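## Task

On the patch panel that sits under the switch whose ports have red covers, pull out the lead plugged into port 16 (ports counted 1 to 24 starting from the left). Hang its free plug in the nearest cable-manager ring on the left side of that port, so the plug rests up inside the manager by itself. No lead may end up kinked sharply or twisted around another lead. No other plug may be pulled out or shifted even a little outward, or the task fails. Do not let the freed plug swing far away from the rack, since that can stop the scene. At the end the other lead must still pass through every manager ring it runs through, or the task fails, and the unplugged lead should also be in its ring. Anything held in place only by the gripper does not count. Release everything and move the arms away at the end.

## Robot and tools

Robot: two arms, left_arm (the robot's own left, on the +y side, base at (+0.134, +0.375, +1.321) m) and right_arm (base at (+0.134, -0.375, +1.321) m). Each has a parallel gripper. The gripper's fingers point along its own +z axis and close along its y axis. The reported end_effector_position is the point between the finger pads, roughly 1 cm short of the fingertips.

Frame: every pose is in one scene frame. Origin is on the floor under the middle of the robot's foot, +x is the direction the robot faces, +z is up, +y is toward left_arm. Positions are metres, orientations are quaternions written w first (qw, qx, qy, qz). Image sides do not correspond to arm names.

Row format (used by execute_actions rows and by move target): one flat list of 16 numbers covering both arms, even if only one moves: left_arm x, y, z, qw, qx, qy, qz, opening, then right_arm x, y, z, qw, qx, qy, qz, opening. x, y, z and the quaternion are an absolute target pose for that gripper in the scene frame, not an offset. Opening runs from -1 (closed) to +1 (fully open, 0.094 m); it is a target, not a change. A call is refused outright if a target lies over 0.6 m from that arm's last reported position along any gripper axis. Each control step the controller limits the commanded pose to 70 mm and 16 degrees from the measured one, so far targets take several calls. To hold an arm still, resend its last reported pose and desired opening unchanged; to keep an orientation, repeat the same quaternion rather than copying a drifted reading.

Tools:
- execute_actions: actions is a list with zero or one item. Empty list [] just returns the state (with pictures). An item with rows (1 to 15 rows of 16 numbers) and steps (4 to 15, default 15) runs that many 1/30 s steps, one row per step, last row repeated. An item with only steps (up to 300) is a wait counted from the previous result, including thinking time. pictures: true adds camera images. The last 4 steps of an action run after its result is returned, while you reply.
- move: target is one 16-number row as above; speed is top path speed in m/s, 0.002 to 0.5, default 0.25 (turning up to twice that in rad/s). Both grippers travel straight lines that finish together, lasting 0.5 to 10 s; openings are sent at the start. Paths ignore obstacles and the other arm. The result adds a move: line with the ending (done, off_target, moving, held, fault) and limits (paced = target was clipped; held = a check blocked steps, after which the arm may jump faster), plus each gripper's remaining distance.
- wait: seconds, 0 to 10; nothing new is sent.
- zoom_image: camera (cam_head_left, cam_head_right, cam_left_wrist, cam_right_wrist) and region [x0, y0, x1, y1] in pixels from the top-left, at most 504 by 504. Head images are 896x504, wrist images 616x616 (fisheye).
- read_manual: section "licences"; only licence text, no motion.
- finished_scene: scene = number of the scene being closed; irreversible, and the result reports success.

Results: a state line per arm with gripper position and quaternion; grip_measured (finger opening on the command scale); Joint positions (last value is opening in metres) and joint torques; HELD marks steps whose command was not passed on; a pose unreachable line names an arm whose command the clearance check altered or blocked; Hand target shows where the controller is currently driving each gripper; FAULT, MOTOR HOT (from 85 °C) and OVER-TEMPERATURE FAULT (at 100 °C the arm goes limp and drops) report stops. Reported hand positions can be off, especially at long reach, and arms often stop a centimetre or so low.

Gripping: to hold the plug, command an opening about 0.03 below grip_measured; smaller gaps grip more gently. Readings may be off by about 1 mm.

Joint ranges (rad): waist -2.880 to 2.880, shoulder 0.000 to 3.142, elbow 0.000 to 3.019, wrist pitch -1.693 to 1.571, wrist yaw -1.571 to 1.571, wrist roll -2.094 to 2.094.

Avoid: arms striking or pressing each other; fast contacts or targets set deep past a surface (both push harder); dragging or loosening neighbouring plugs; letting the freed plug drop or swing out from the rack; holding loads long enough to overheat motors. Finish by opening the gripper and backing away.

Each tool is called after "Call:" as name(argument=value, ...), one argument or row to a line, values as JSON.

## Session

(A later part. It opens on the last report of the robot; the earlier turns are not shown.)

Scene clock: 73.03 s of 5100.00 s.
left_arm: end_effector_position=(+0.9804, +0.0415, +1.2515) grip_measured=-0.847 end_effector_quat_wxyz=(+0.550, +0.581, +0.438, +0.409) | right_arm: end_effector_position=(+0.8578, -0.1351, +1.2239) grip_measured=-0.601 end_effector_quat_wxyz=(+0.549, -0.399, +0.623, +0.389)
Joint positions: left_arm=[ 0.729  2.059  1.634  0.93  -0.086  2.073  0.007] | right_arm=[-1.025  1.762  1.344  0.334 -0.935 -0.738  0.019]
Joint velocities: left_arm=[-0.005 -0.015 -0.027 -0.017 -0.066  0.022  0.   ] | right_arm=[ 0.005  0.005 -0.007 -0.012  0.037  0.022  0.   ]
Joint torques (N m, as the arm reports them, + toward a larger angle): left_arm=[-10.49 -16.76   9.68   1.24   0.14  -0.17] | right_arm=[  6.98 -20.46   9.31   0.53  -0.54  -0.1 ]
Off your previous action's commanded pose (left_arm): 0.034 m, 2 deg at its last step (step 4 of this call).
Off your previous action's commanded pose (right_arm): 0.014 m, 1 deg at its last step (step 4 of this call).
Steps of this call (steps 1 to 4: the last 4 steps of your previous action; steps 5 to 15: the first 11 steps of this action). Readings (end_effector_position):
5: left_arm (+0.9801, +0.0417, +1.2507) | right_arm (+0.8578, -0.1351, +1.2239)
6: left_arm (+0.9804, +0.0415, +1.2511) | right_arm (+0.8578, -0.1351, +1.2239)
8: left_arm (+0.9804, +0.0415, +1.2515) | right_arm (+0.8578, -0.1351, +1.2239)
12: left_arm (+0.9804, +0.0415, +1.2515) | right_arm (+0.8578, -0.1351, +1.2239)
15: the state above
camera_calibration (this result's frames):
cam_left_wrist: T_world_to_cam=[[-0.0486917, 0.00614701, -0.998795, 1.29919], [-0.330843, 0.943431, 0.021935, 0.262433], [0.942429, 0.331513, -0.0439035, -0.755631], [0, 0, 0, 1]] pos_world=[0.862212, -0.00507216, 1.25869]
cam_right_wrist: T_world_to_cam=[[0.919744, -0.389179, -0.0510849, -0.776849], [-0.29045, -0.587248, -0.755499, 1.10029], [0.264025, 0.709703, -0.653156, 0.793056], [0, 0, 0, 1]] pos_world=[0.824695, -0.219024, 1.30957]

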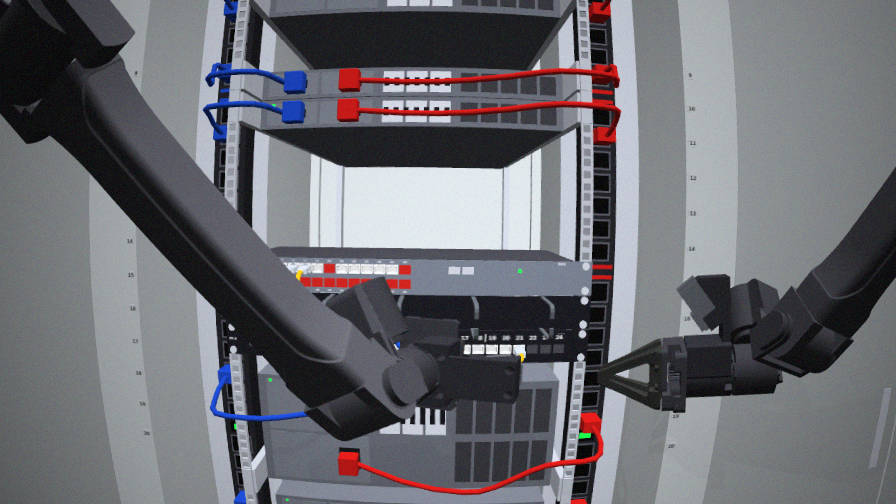

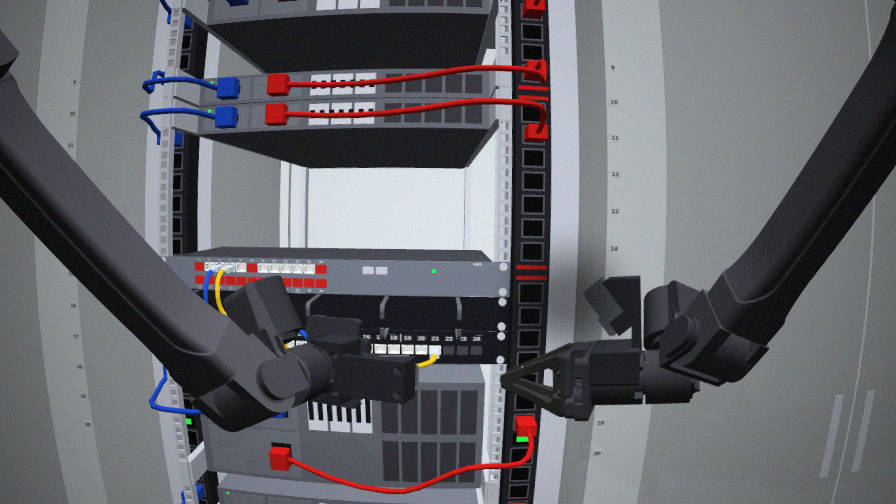

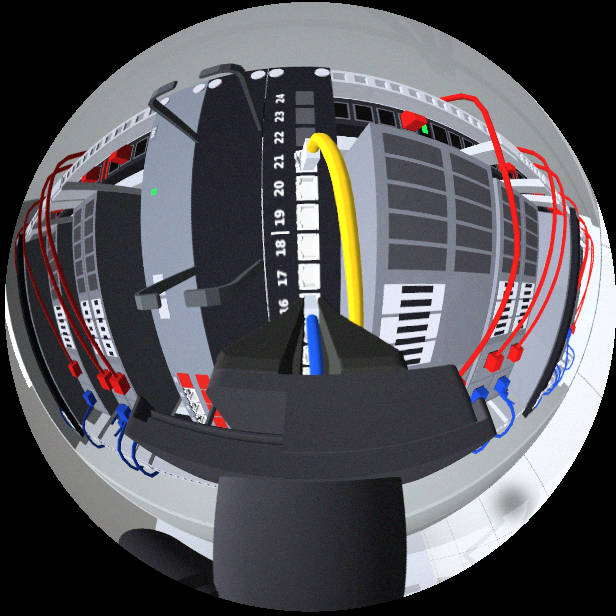

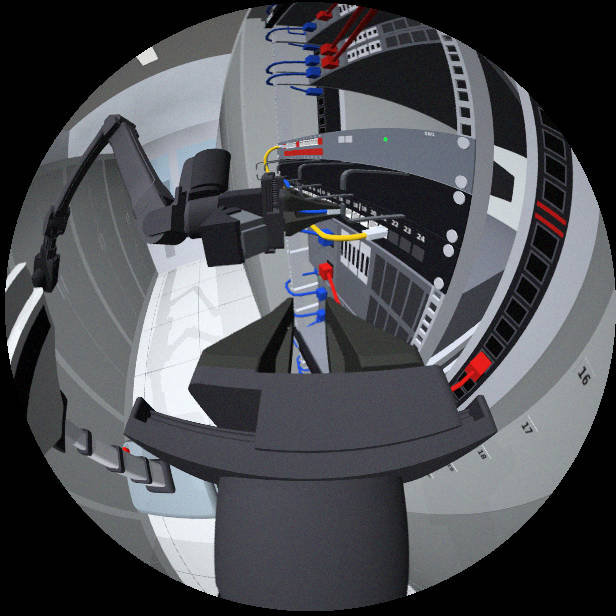

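Call:
move(
  target=[0.95,0.04,1.272,0.536,0.585,0.449,0.411,-0.88, 0.87,-0.14,1.22,0.55,-0.4,0.62,0.38,-0.6],
  speed=0.015,
)

Scene clock: 75.93 s of 5100.00 s.
left_arm: end_effector_position=(+0.9780, +0.0411, +1.2519) grip_measured=-0.861 end_effector_quat_wxyz=(+0.536, +0.584, +0.451, +0.410) | right_arm: end_effector_position=(+0.8578, -0.1351, +1.2239) grip_measured=-0.601 end_effector_quat_wxyz=(+0.549, -0.399, +0.623, +0.389)
Joint positions: left_arm=[ 0.718  2.05   1.625  0.917 -0.132  2.077  0.007] | right_arm=[-1.025  1.762  1.344  0.334 -0.935 -0.738  0.019]
Joint velocities: left_arm=[-0.005 -0.005 -0.007 -0.017  0.022  0.037  0.001] | right_arm=[-0.005  0.005  0.007 -0.012  0.037  0.037  0.001]
Joint torques (N m, as the arm reports them, + toward a larger angle): left_arm=[-14.96 -24.2   -1.31   3.25  -0.36   0.02] | right_arm=[  7.02 -20.69   9.35   0.42  -0.59  -0.11]
Hand target (left_arm): +0.954, +0.039, +1.270; +0.537, +0.584, +0.451, +0.409
Hand target (right_arm): +0.870, -0.140, +1.220; +0.553, -0.401, +0.623, +0.382
Off your previous action's commanded pose (left_arm): 0.034 m, 2 deg at its last step (step 4 of this call).
Off your previous action's commanded pose (right_arm): 0.014 m, 1 deg at its last step (step 4 of this call).
Off the commanded pose (left_arm): 0.034 m, 0 deg.
Off the commanded pose (right_arm): 0.014 m, 1 deg.
joint sent to its limit (left arm) — the command would take joint 6 (wrist roll) past its upper limit, so that joint was sent only as far as its limit.
Kept back: nothing.
move: off_target (left_arm, right_arm)
camera_calibration (this result's frames):
cam_left_wrist: T_world_to_cam=[[-0.0765807, 0.0145855, -0.996957, 1.32414], [-0.353267, 0.934632, 0.0408098, 0.26064], [0.932383, 0.355317, -0.0664222, -0.716153], [0, 0, 0, 1]] pos_world=[0.861208, -0.0084542, 1.2619]
cam_right_wrist: T_world_to_cam=[[0.919744, -0.389179, -0.0510849, -0.776849], [-0.29045, -0.587248, -0.755499, 1.10029], [0.264025, 0.709703, -0.653156, 0.793056], [0, 0, 0, 1]] pos_world=[0.824695, -0.219024, 1.30957]

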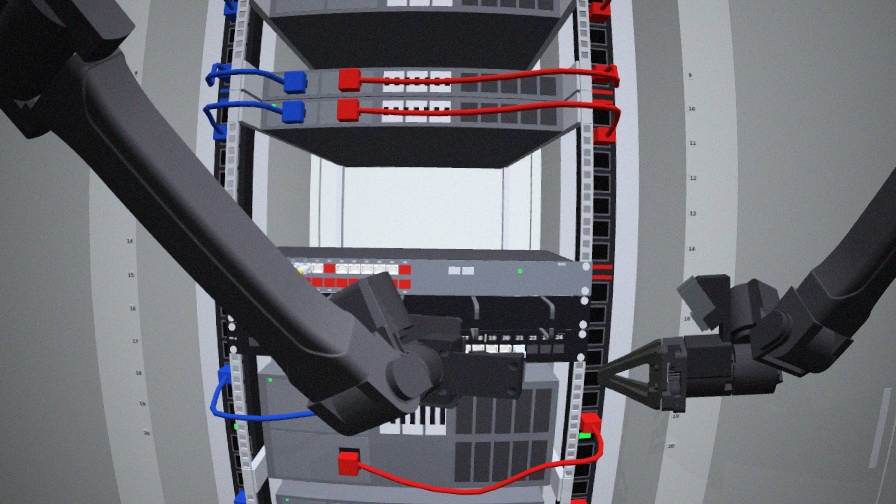

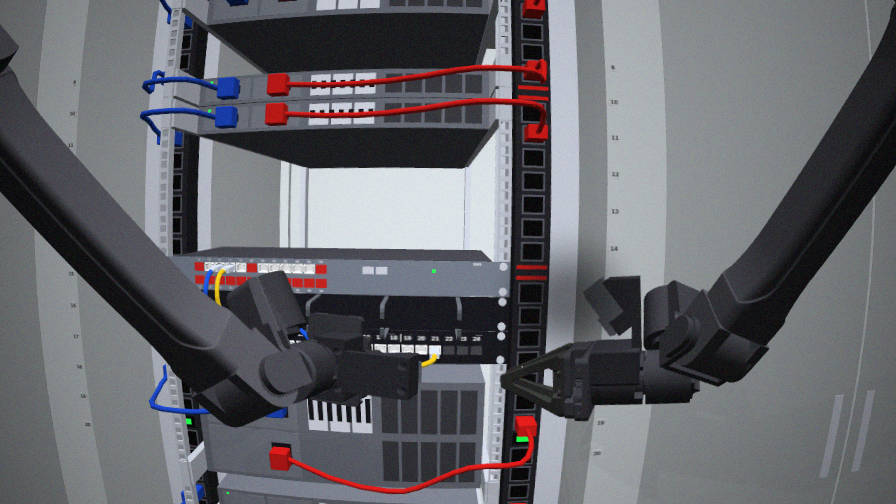

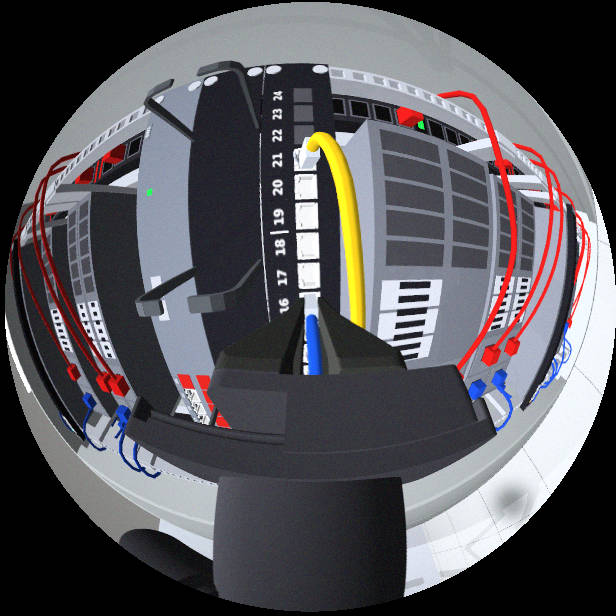

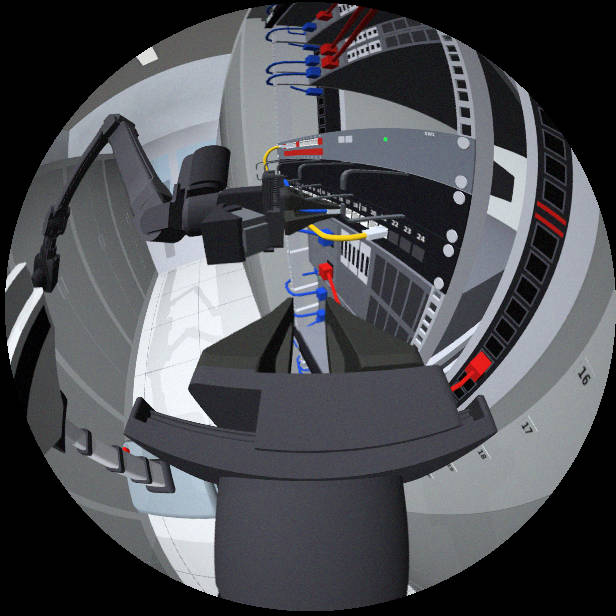

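Force is still modest; increase stepwise.

Call:
execute_actions(
  actions=[
    {"rows":[[0.942,0.04,1.265,0.536,0.585,0.449,0.411,-0.89, 0.87,-0.14,1.22,0.55,-0.4,0.62,0.38,-0.6]]},
  ],
)

Call:
execute_actions(
  actions=[
    {"rows":[[0.932,0.04,1.262,0.536,0.585,0.449,0.411,-0.89, 0.87,-0.14,1.22,0.55,-0.4,0.62,0.38,-0.6]]},
  ],
)

Call:
zoom_image(
  camera="cam_right_wrist",
  region=[300, 180, 400, 250],
)

Scene clock: 76.43 s of 5100.00 s.
left_arm: end_effector_position=(+0.9777, +0.0410, +1.2516) grip_measured=-0.861 end_effector_quat_wxyz=(+0.536, +0.584, +0.451, +0.410) | right_arm: end_effector_position=(+0.8578, -0.1351, +1.2239) grip_measured=-0.601 end_effector_quat_wxyz=(+0.549, -0.399, +0.623, +0.389)
Joint positions: left_arm=[ 0.718  2.05   1.624  0.917 -0.132  2.078  0.007] | right_arm=[-1.025  1.762  1.344  0.334 -0.935 -0.738  0.019]
Joint velocities: left_arm=[-0.015  0.005 -0.027  0.007 -0.051  0.037 -0.   ] | right_arm=[ 0.005  0.005  0.002 -0.007 -0.051  0.037  0.   ]
Joint torques (N m, as the arm reports them, + toward a larger angle): left_arm=[-14.93 -23.64  -2.38   4.01  -0.28   0.  ] | right_arm=[  6.57 -20.9    9.32   0.54  -0.58  -0.11]
joint sent to its limit (left arm) — the command would take joint 6 (wrist roll) past its upper limit, so that joint was sent only as far as its limit.
Steps of this call (steps 1 to 4: nothing new was sent; steps 5 to 15: the first 11 steps of this action). Readings (end_effector_position):
5: left_arm (+0.9777, +0.0410, +1.2516) | right_arm (+0.8578, -0.1351, +1.2239)
6: left_arm (+0.9777, +0.0410, +1.2516) | right_arm (+0.8578, -0.1351, +1.2239)
8: left_arm (+0.9777, +0.0410, +1.2516) | right_arm (+0.8578, -0.1351, +1.2239)
12: left_arm (+0.9777, +0.0410, +1.2516) | right_arm (+0.8578, -0.1351, +1.2239)
15: the state above

Scene clock: 76.93 s of 5100.00 s.
left_arm: end_effector_position=(+0.9771, +0.0409, +1.2513) grip_measured=-0.861 end_effector_quat_wxyz=(+0.536, +0.585, +0.451, +0.410) | right_arm: end_effector_position=(+0.8578, -0.1351, +1.2239) grip_measured=-0.601 end_effector_quat_wxyz=(+0.549, -0.399, +0.623, +0.389)
Joint positions: left_arm=[ 0.718  2.05   1.623  0.919 -0.131  2.078  0.007] | right_arm=[-1.025  1.762  1.344  0.334 -0.935 -0.738  0.019]
Joint velocities: left_arm=[ 0.005 -0.005 -0.027  0.012  0.007 -0.022  0.001] | right_arm=[-0.005  0.005  0.002 -0.007 -0.066  0.022  0.001]
Joint torques (N m, as the arm reports them, + toward a larger angle): left_arm=[-15.03 -23.47  -3.83   4.69  -0.37   0.03] | right_arm=[  6.89 -20.78   9.36   0.41  -0.59  -0.11]
Off your previous action's commanded pose (left_arm): 0.038 m, 0 deg at its last step (step 4 of this call).
Off your previous action's commanded pose (right_arm): 0.014 m, 1 deg at its last step (step 4 of this call).
joint sent to its limit (left arm) — the command would take joint 6 (wrist roll) past its upper limit, so that joint was sent only as far as its limit.
Steps of this call (steps 1 to 4: the last 4 steps of your previous action; steps 5 to 15: the first 11 steps of this action). Readings (end_effector_position):
5: left_arm (+0.9771, +0.0409, +1.2511) | right_arm (+0.8578, -0.1351, +1.2239)
6: left_arm (+0.9771, +0.0409, +1.2513) | right_arm (+0.8578, -0.1351, +1.2239)
8: left_arm (+0.9771, +0.0409, +1.2513) | right_arm (+0.8578, -0.1351, +1.2239)
12: left_arm (+0.9771, +0.0409, +1.2513) | right_arm (+0.8578, -0.1351, +1.2239)
15: the state above

Region (300, 180, 400, 250) of cam_right_wrist's 616x616 image, scaled by 5.040, with more detail than that image has; it fills the top 353 rows of this view, and the rest is white.

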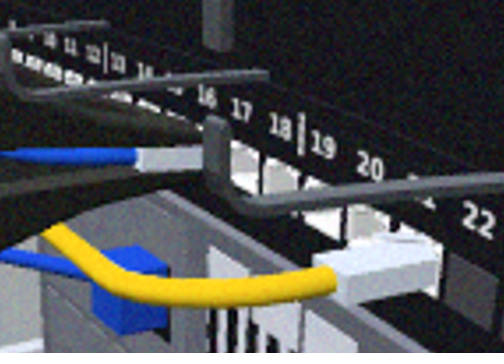

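Call:
execute_actions(
  actions=[
    {"rows":[[0.975,0.043,1.25,0.536,0.585,0.449,0.411,-0.89, 0.87,-0.13,1.27,0.55,-0.4,0.62,0.38,-0.6]]},
  ],
)

Call:
execute_actions(
  actions=[
    {"rows":[[0.983,0.043,1.245,0.536,0.585,0.449,0.411,-0.6, 0.87,-0.13,1.30,0.55,-0.4,0.62,0.38,-0.6]]},
  ],
  pictures=true,
)

Call:
zoom_image(
  camera="cam_right_wrist",
  region=[260, 170, 400, 290],
)

Call:
zoom_image(
  camera="cam_left_wrist",
  region=[270, 260, 350, 340],
)

Scene clock: 77.50 s of 5100.00 s.
left_arm: end_effector_position=(+0.9791, +0.0408, +1.2529) grip_measured=-0.861 end_effector_quat_wxyz=(+0.537, +0.584, +0.449, +0.410) | right_arm: end_effector_position=(+0.8672, -0.1310, +1.2668) grip_measured=-0.601 end_effector_quat_wxyz=(+0.553, -0.400, +0.622, +0.383)
Joint positions: left_arm=[ 0.718  2.05   1.629  0.915 -0.127  2.078  0.007] | right_arm=[-0.992  1.689  1.344  0.274 -0.896 -0.738  0.019]
Joint velocities: left_arm=[ 0.005 -0.005 -0.002 -0.007 -0.095  0.095 -0.   ] | right_arm=[ 0.005 -0.054 -0.002 -0.012 -0.051 -0.051  0.001]
Joint torques (N m, as the arm reports them, + toward a larger angle): left_arm=[-12.55 -20.35   4.71   2.28   0.52  -0.05] | right_arm=[  8.33 -21.36   7.75   0.49  -0.25  -0.07]
Off your previous action's commanded pose (left_arm): 0.046 m, 0 deg at its last step (step 4 of this call).
Off your previous action's commanded pose (right_arm): 0.014 m, 1 deg at its last step (step 4 of this call).
Steps of this call (steps 1 to 4: the last 4 steps of your previous action; steps 5 to 6: nothing new was sent; steps 7 to 17: the first 11 steps of this action). Readings (end_effector_position):
7: left_arm (+0.9790, +0.0407, +1.2532) | right_arm (+0.8593, -0.1357, +1.2234)
8: left_arm (+0.9791, +0.0408, +1.2529) | right_arm (+0.8595, -0.1359, +1.2233)
10: left_arm (+0.9791, +0.0408, +1.2529) | right_arm (+0.8605, -0.1344, +1.2317)
14: left_arm (+0.9791, +0.0408, +1.2529) | right_arm (+0.8651, -0.1315, +1.2566)
17: the state above

Scene clock: 78.00 s of 5100.00 s.
left_arm: end_effector_position=(+0.9790, +0.0400, +1.2535) grip_measured=-0.603 end_effector_quat_wxyz=(+0.539, +0.584, +0.448, +0.409) | right_arm: end_effector_position=(+0.8726, -0.1336, +1.2964) grip_measured=-0.601 end_effector_quat_wxyz=(+0.556, -0.401, +0.622, +0.379)
Joint positions: left_arm=[ 0.718  2.05   1.629  0.914 -0.122  2.078  0.019] | right_arm=[-0.977  1.635  1.344  0.229 -0.877 -0.738  0.019]
Joint velocities: left_arm=[-0.005 -0.015 -0.002 -0.017 -0.007 -0.066  0.   ] | right_arm=[-0.005 -0.034 -0.007  0.002  0.066  0.022  0.   ]
Joint torques (N m, as the arm reports them, + toward a larger angle): left_arm=[-12.07 -19.13   7.11   1.74   0.55  -0.08] | right_arm=[  8.72 -22.34   6.77   0.58  -0.26  -0.06]
Off your previous action's commanded pose (left_arm): 0.005 m, 0 deg at its last step (step 4 of this call).
Off your previous action's commanded pose (right_arm): 0.004 m, 0 deg at its last step (step 4 of this call).
Steps of this call (steps 1 to 4: the last 4 steps of your previous action; steps 5 to 15: the first 11 steps of this action). Readings (end_effector_position):
5: left_arm (+0.9791, +0.0406, +1.2531) | right_arm (+0.8675, -0.1313, +1.2667)
6: left_arm (+0.9791, +0.0403, +1.2533) | right_arm (+0.8673, -0.1317, +1.2673)
8: left_arm (+0.9790, +0.0400, +1.2535) | right_arm (+0.8678, -0.1319, +1.2732)
12: left_arm (+0.9790, +0.0400, +1.2535) | right_arm (+0.8711, -0.1328, +1.2898)
15: the state above
camera_calibration (this result's frames):
cam_left_wrist: T_world_to_cam=[[-0.0713592, 0.0135624, -0.997358, 1.32125], [-0.345993, 0.937487, 0.0375034, 0.258917], [0.93552, 0.347755, -0.0622059, -0.72469], [0, 0, 0, 1]] pos_world=[0.861828, -0.00863595, 1.26297]
cam_right_wrist: T_world_to_cam=[[0.915199, -0.401825, -0.0307749, -0.810233], [-0.284256, -0.589516, -0.756088, 1.1553], [0.285673, 0.700719, -0.653746, 0.8161], [0, 0, 0, 1]] pos_world=[0.836788, -0.216359, 1.3821]

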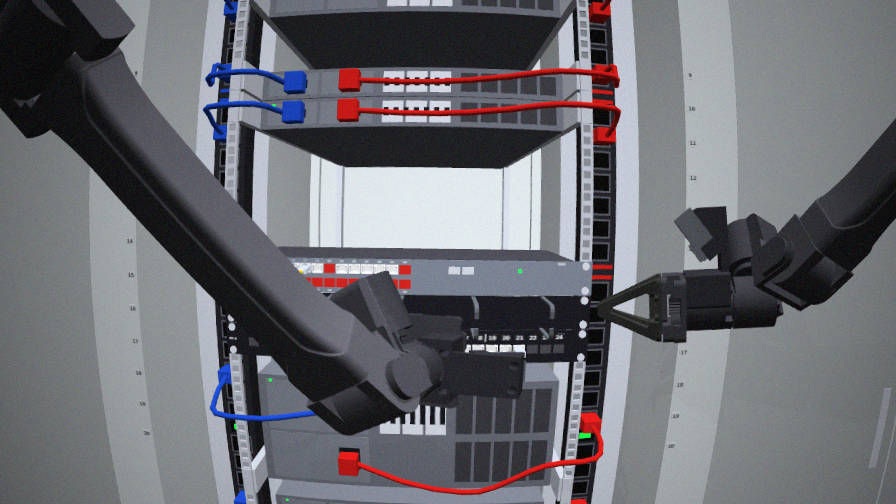

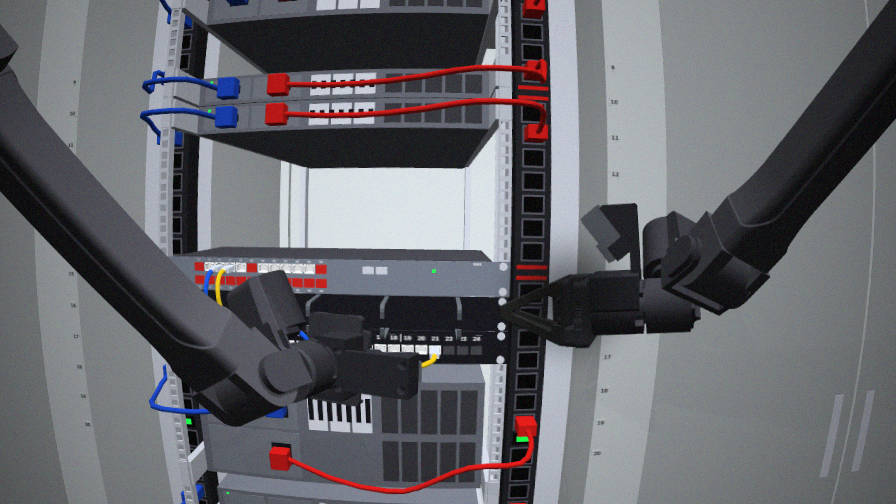

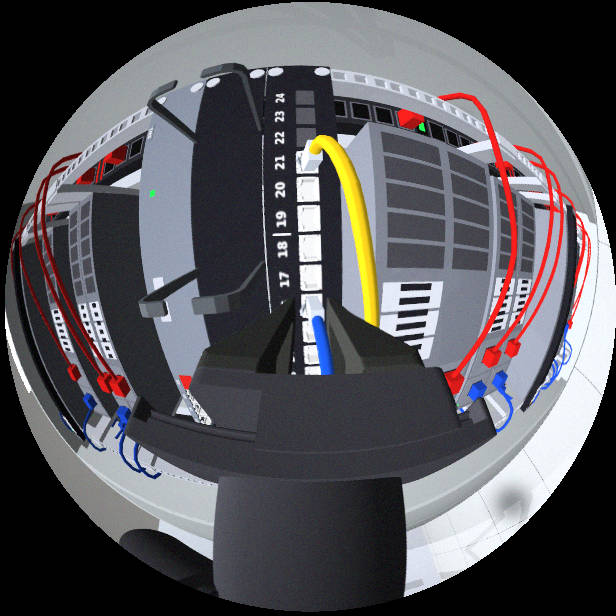

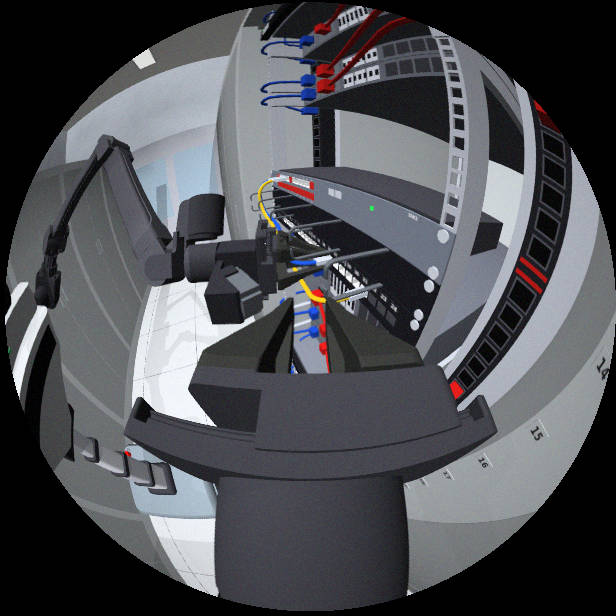

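Region (260, 170, 400, 290) of cam_right_wrist's 616x616 image, scaled by 3.600, with more detail than that image has; it fills the top 432 rows of this view, and the rest is white.

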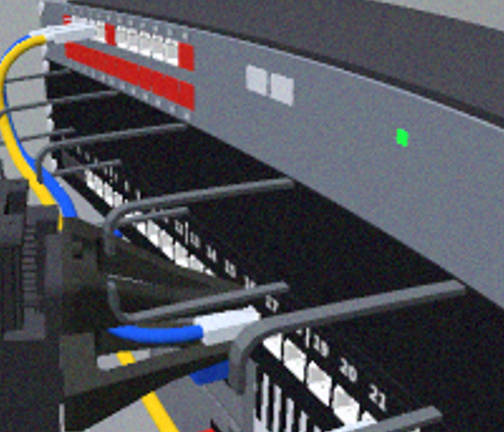

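Region (270, 260, 350, 340) of cam_left_wrist's 616x616 image, scaled by 6.300, with more detail than that image has.

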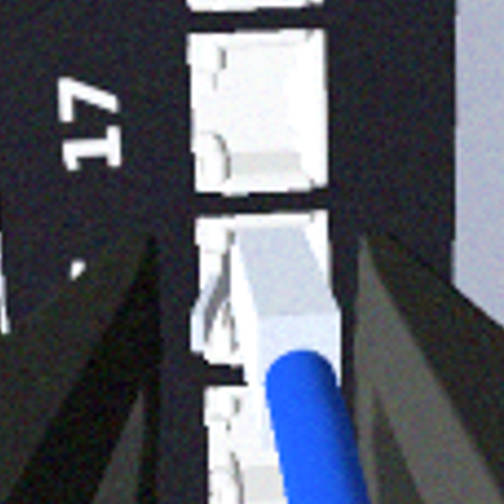

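Call:
execute_actions(
  actions=[
    {"rows":[[0.983,0.043,1.245,0.536,0.585,0.449,0.411,-0.87, 0.87,-0.13,1.30,0.55,-0.4,0.62,0.38,-0.6]]},
  ],
)

Call:
execute_actions(
  actions=[
    {"rows":[[0.96,0.035,1.25,0.536,0.585,0.449,0.411,-0.87, 0.87,-0.13,1.30,0.55,-0.4,0.62,0.38,-0.6]]},
  ],
)

Call:
execute_actions(
  actions=[
    {"rows":[[0.94,0.03,1.25,0.536,0.585,0.449,0.411,-0.87, 0.87,-0.13,1.30,0.55,-0.4,0.62,0.38,-0.6]]},
  ],
)

Call:
execute_actions(
  actions=[
    {"rows":[[0.925,0.03,1.25,0.536,0.585,0.449,0.411,-0.87, 0.87,-0.13,1.30,0.55,-0.4,0.62,0.38,-0.6]]},
  ],
)

Scene clock: 78.60 s of 5100.00 s.
left_arm: end_effector_position=(+0.9791, +0.0402, +1.2532) grip_measured=-0.853 end_effector_quat_wxyz=(+0.539, +0.585, +0.448, +0.409) | right_arm: end_effector_position=(+0.8724, -0.1336, +1.2962) grip_measured=-0.601 end_effector_quat_wxyz=(+0.555, -0.401, +0.623, +0.379)
Joint positions: left_arm=[ 0.719  2.05   1.629  0.914 -0.122  2.078  0.007] | right_arm=[-0.977  1.635  1.344  0.226 -0.876 -0.738  0.019]
Joint velocities: left_arm=[-0.015  0.005  0.002  0.012  0.066 -0.007 -0.   ] | right_arm=[ 0.005 -0.005  0.002 -0.017  0.007 -0.022  0.   ]
Joint torques (N m, as the arm reports them, + toward a larger angle): left_arm=[-11.94 -18.92   7.08   1.76   0.55  -0.08] | right_arm=[  8.56 -22.61   6.69   0.66  -0.34  -0.08]
Off your previous action's commanded pose (left_arm): 0.010 m, 0 deg at its last step (step 4 of this call).
Off your previous action's commanded pose (right_arm): 0.006 m, 0 deg at its last step (step 4 of this call).
Steps of this call (steps 1 to 4: the last 4 steps of your previous action; steps 5 to 7: nothing new was sent; steps 8 to 18: the first 11 steps of this action). Readings (end_effector_position):
8: left_arm (+0.9790, +0.0400, +1.2535) | right_arm (+0.8724, -0.1336, +1.2962)
9: left_arm (+0.9790, +0.0399, +1.2533) | right_arm (+0.8724, -0.1336, +1.2962)
11: left_arm (+0.9791, +0.0402, +1.2532) | right_arm (+0.8724, -0.1336, +1.2962)
15: left_arm (+0.9791, +0.0402, +1.2532) | right_arm (+0.8724, -0.1336, +1.2962)
18: the state above

Scene clock: 79.10 s of 5100.00 s.
left_arm: end_effector_position=(+0.9777, +0.0403, +1.2524) grip_measured=-0.854 end_effector_quat_wxyz=(+0.538, +0.584, +0.449, +0.410) | right_arm: end_effector_position=(+0.8724, -0.1336, +1.2962) grip_measured=-0.601 end_effector_quat_wxyz=(+0.555, -0.401, +0.623, +0.379)
Joint positions: left_arm=[ 0.718  2.05   1.625  0.918 -0.126  2.078  0.007] | right_arm=[-0.977  1.635  1.344  0.226 -0.876 -0.738  0.019]
Joint velocities: left_arm=[ 0.015  0.005  0.002 -0.027 -0.022  0.066  0.001] | right_arm=[-0.015 -0.005 -0.002  0.002  0.037  0.081 -0.   ]
Joint torques (N m, as the arm reports them, + toward a larger angle): left_arm=[-14.01 -20.45   2.54   3.23  -0.1    0.02] | right_arm=[  8.89 -22.88   6.7    0.5   -0.29  -0.03]
Off your previous action's commanded pose (left_arm): 0.009 m, 0 deg at its last step (step 4 of this call).
Off your previous action's commanded pose (right_arm): 0.006 m, 0 deg at its last step (step 4 of this call).
Steps of this call (steps 1 to 4: the last 4 steps of your previous action; steps 5 to 15: the first 11 steps of this action). Readings (end_effector_position):
5: left_arm (+0.9777, +0.0403, +1.2521) | right_arm (+0.8724, -0.1336, +1.2962)
6: left_arm (+0.9777, +0.0403, +1.2524) | right_arm (+0.8724, -0.1336, +1.2962)
8: left_arm (+0.9777, +0.0403, +1.2524) | right_arm (+0.8724, -0.1336, +1.2962)
12: left_arm (+0.9777, +0.0403, +1.2524) | right_arm (+0.8724, -0.1336, +1.2962)
15: the state above

Scene clock: 79.60 s of 5100.00 s.
left_arm: end_effector_position=(+0.9767, +0.0402, +1.2521) grip_measured=-0.854 end_effector_quat_wxyz=(+0.537, +0.584, +0.451, +0.410) | right_arm: end_effector_position=(+0.8724, -0.1336, +1.2962) grip_measured=-0.601 end_effector_quat_wxyz=(+0.555, -0.401, +0.623, +0.379)
Joint positions: left_arm=[ 0.716  2.05   1.622  0.922 -0.132  2.078  0.007] | right_arm=[-0.977  1.635  1.344  0.226 -0.876 -0.738  0.019]
Joint velocities: left_arm=[-0.005  0.005 -0.002  0.012 -0.022 -0.051 -0.   ] | right_arm=[-0.005 -0.015 -0.007  0.007 -0.051  0.007 -0.   ]
Joint torques (N m, as the arm reports them, + toward a larger angle): left_arm=[-14.79 -20.69  -0.61   4.42  -0.34   0.02] | right_arm=[  8.23 -22.39   6.74   0.75  -0.32  -0.04]
Off your previous action's commanded pose (left_arm): 0.019 m, 0 deg at its last step (step 4 of this call).
Off your previous action's commanded pose (right_arm): 0.006 m, 0 deg at its last step (step 4 of this call).
joint sent to its limit (left arm) — the command would take joint 6 (wrist roll) past its upper limit, so that joint was sent only as far as its limit.
Steps of this call (steps 1 to 4: the last 4 steps of your previous action; steps 5 to 15: the first 11 steps of this action). Readings (end_effector_position):
5: left_arm (+0.9767, +0.0401, +1.2520) | right_arm (+0.8724, -0.1336, +1.2962)
6: left_arm (+0.9767, +0.0404, +1.2520) | right_arm (+0.8724, -0.1336, +1.2962)
8: left_arm (+0.9767, +0.0402, +1.2521) | right_arm (+0.8724, -0.1336, +1.2962)
12: left_arm (+0.9767, +0.0402, +1.2521) | right_arm (+0.8724, -0.1336, +1.2962)
15: the state above

Scene clock: 80.10 s of 5100.00 s.
left_arm: end_effector_position=(+0.9396, +0.0439, +1.2481) grip_measured=-0.866 end_effector_quat_wxyz=(+0.536, +0.576, +0.457, +0.415) | right_arm: end_effector_position=(+0.8724, -0.1336, +1.2962) grip_measured=-0.601 end_effector_quat_wxyz=(+0.555, -0.401, +0.623, +0.379)
Joint positions: left_arm=[ 0.703  2.027  1.499  1.038 -0.158  2.078  0.006] | right_arm=[-0.977  1.635  1.344  0.226 -0.876 -0.738  0.019]
Joint velocities: left_arm=[-0.083 -0.015 -0.105  0.085 -0.051  0.037 -0.   ] | right_arm=[-0.015 -0.005 -0.012  0.012  0.022 -0.022  0.   ]
Joint torques (N m, as the arm reports them, + toward a larger angle): left_arm=[-13.75 -19.57   3.92   1.76   0.45   0.01] | right_arm=[  8.47 -22.27   6.74   0.58  -0.3   -0.04]
Off your previous action's commanded pose (left_arm): 0.038 m, 0 deg at its last step (step 4 of this call).
Off your previous action's commanded pose (right_arm): 0.006 m, 0 deg at its last step (step 4 of this call).
joint sent to its limit (left arm) — the command would take joint 6 (wrist roll) past its upper limit, so that joint was sent only as far as its limit.
Steps of this call (steps 1 to 4: the last 4 steps of your previous action; steps 5 to 15: the first 11 steps of this action). Readings (end_effector_position):
5: left_arm (+0.9760, +0.0404, +1.2519) | right_arm (+0.8724, -0.1336, +1.2962)
6: left_arm (+0.9746, +0.0410, +1.2514) | right_arm (+0.8724, -0.1336, +1.2962)
8: left_arm (+0.9686, +0.0439, +1.2509) | right_arm (+0.8724, -0.1336, +1.2962)
12: left_arm (+0.9489, +0.0478, +1.2493) | right_arm (+0.8724, -0.1336, +1.2962)
15: the state above

Call:
execute_actions(
  actions=[],
)

Scene clock: 80.23 s of 5100.00 s.
left_arm: end_effector_position=(+0.9336, +0.0381, +1.2475) grip_measured=-0.867 end_effector_quat_wxyz=(+0.537, +0.579, +0.456, +0.410) | right_arm: end_effector_position=(+0.8724, -0.1336, +1.2962) grip_measured=-0.601 end_effector_quat_wxyz=(+0.555, -0.401, +0.623, +0.379)
Joint positions: left_arm=[ 0.695  2.027  1.488  1.04  -0.159  2.078  0.006] | right_arm=[-0.977  1.635  1.344  0.226 -0.876 -0.738  0.019]
Joint velocities: left_arm=[-0.044 -0.015 -0.081  0.002  0.037 -0.007  0.001] | right_arm=[-0.005 -0.015  0.012  0.007  0.022 -0.095  0.   ]
Joint torques (N m, as the arm reports them, + toward a larger angle): left_arm=[-13.36 -19.28   4.25   2.03   0.43   0.02] | right_arm=[  8.27 -22.37   6.75   0.64  -0.33  -0.05]
Hand target (left_arm): +0.925, +0.030, +1.249; +0.538, +0.583, +0.452, +0.407
Hand target (right_arm): +0.870, -0.130, +1.300; +0.552, -0.402, +0.623, +0.382
Off the commanded pose (left_arm): 0.012 m, 1 deg.
Off the commanded pose (right_arm): 0.006 m, 0 deg.
joint sent to its limit (left arm) — the command would take joint 6 (wrist roll) past its upper limit, so that joint was sent only as far as its limit.
Kept back: nothing.
Steps of this call (steps 1 to 4: the last 4 steps of your previous action). Readings (end_effector_position):
1: left_arm (+0.9378, +0.0424, +1.2480) | right_arm (+0.8724, -0.1336, +1.2962)
2: left_arm (+0.9363, +0.0410, +1.2477) | right_arm (+0.8724, -0.1336, +1.2962)
4: the state above
camera_calibration (this result's frames):
cam_left_wrist: T_world_to_cam=[[-0.0763597, 0.00231806, -0.997078, 1.31677], [-0.363028, 0.931296, 0.0299671, 0.270685], [0.928644, 0.364255, -0.070272, -0.666123], [0, 0, 0, 1]] pos_world=[0.817405, -0.0125021, 1.258]
cam_right_wrist: T_world_to_cam=[[0.915245, -0.401581, -0.0325473, -0.807807], [-0.285799, -0.590175, -0.754992, 1.15492], [0.283982, 0.700304, -0.654926, 0.818983], [0, 0, 0, 1]] pos_world=[0.83684, -0.216333, 1.38204]

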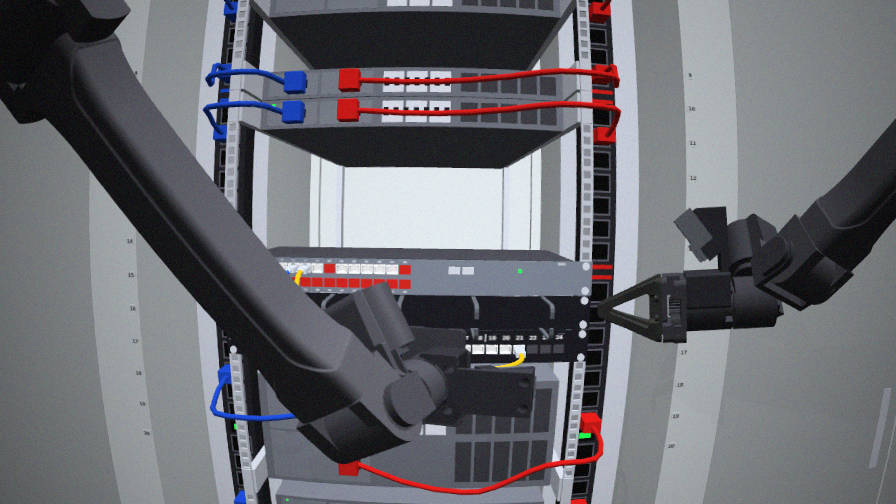

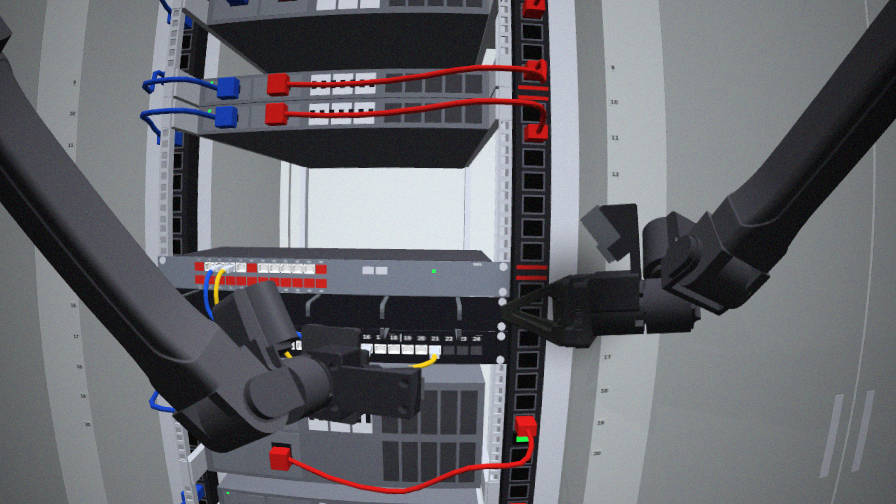

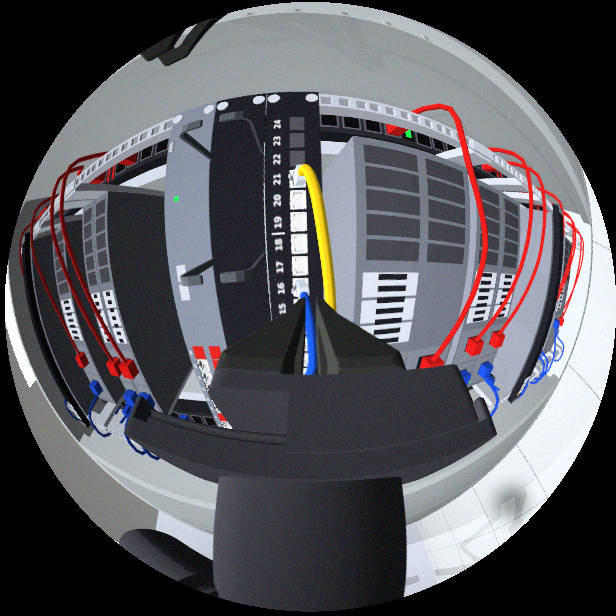

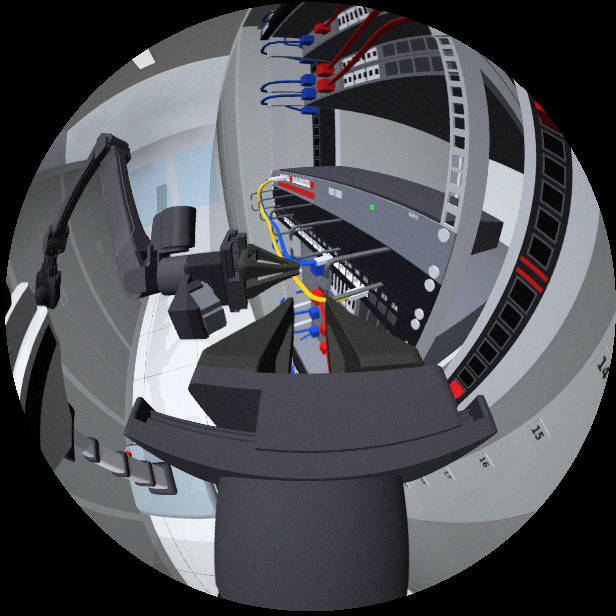

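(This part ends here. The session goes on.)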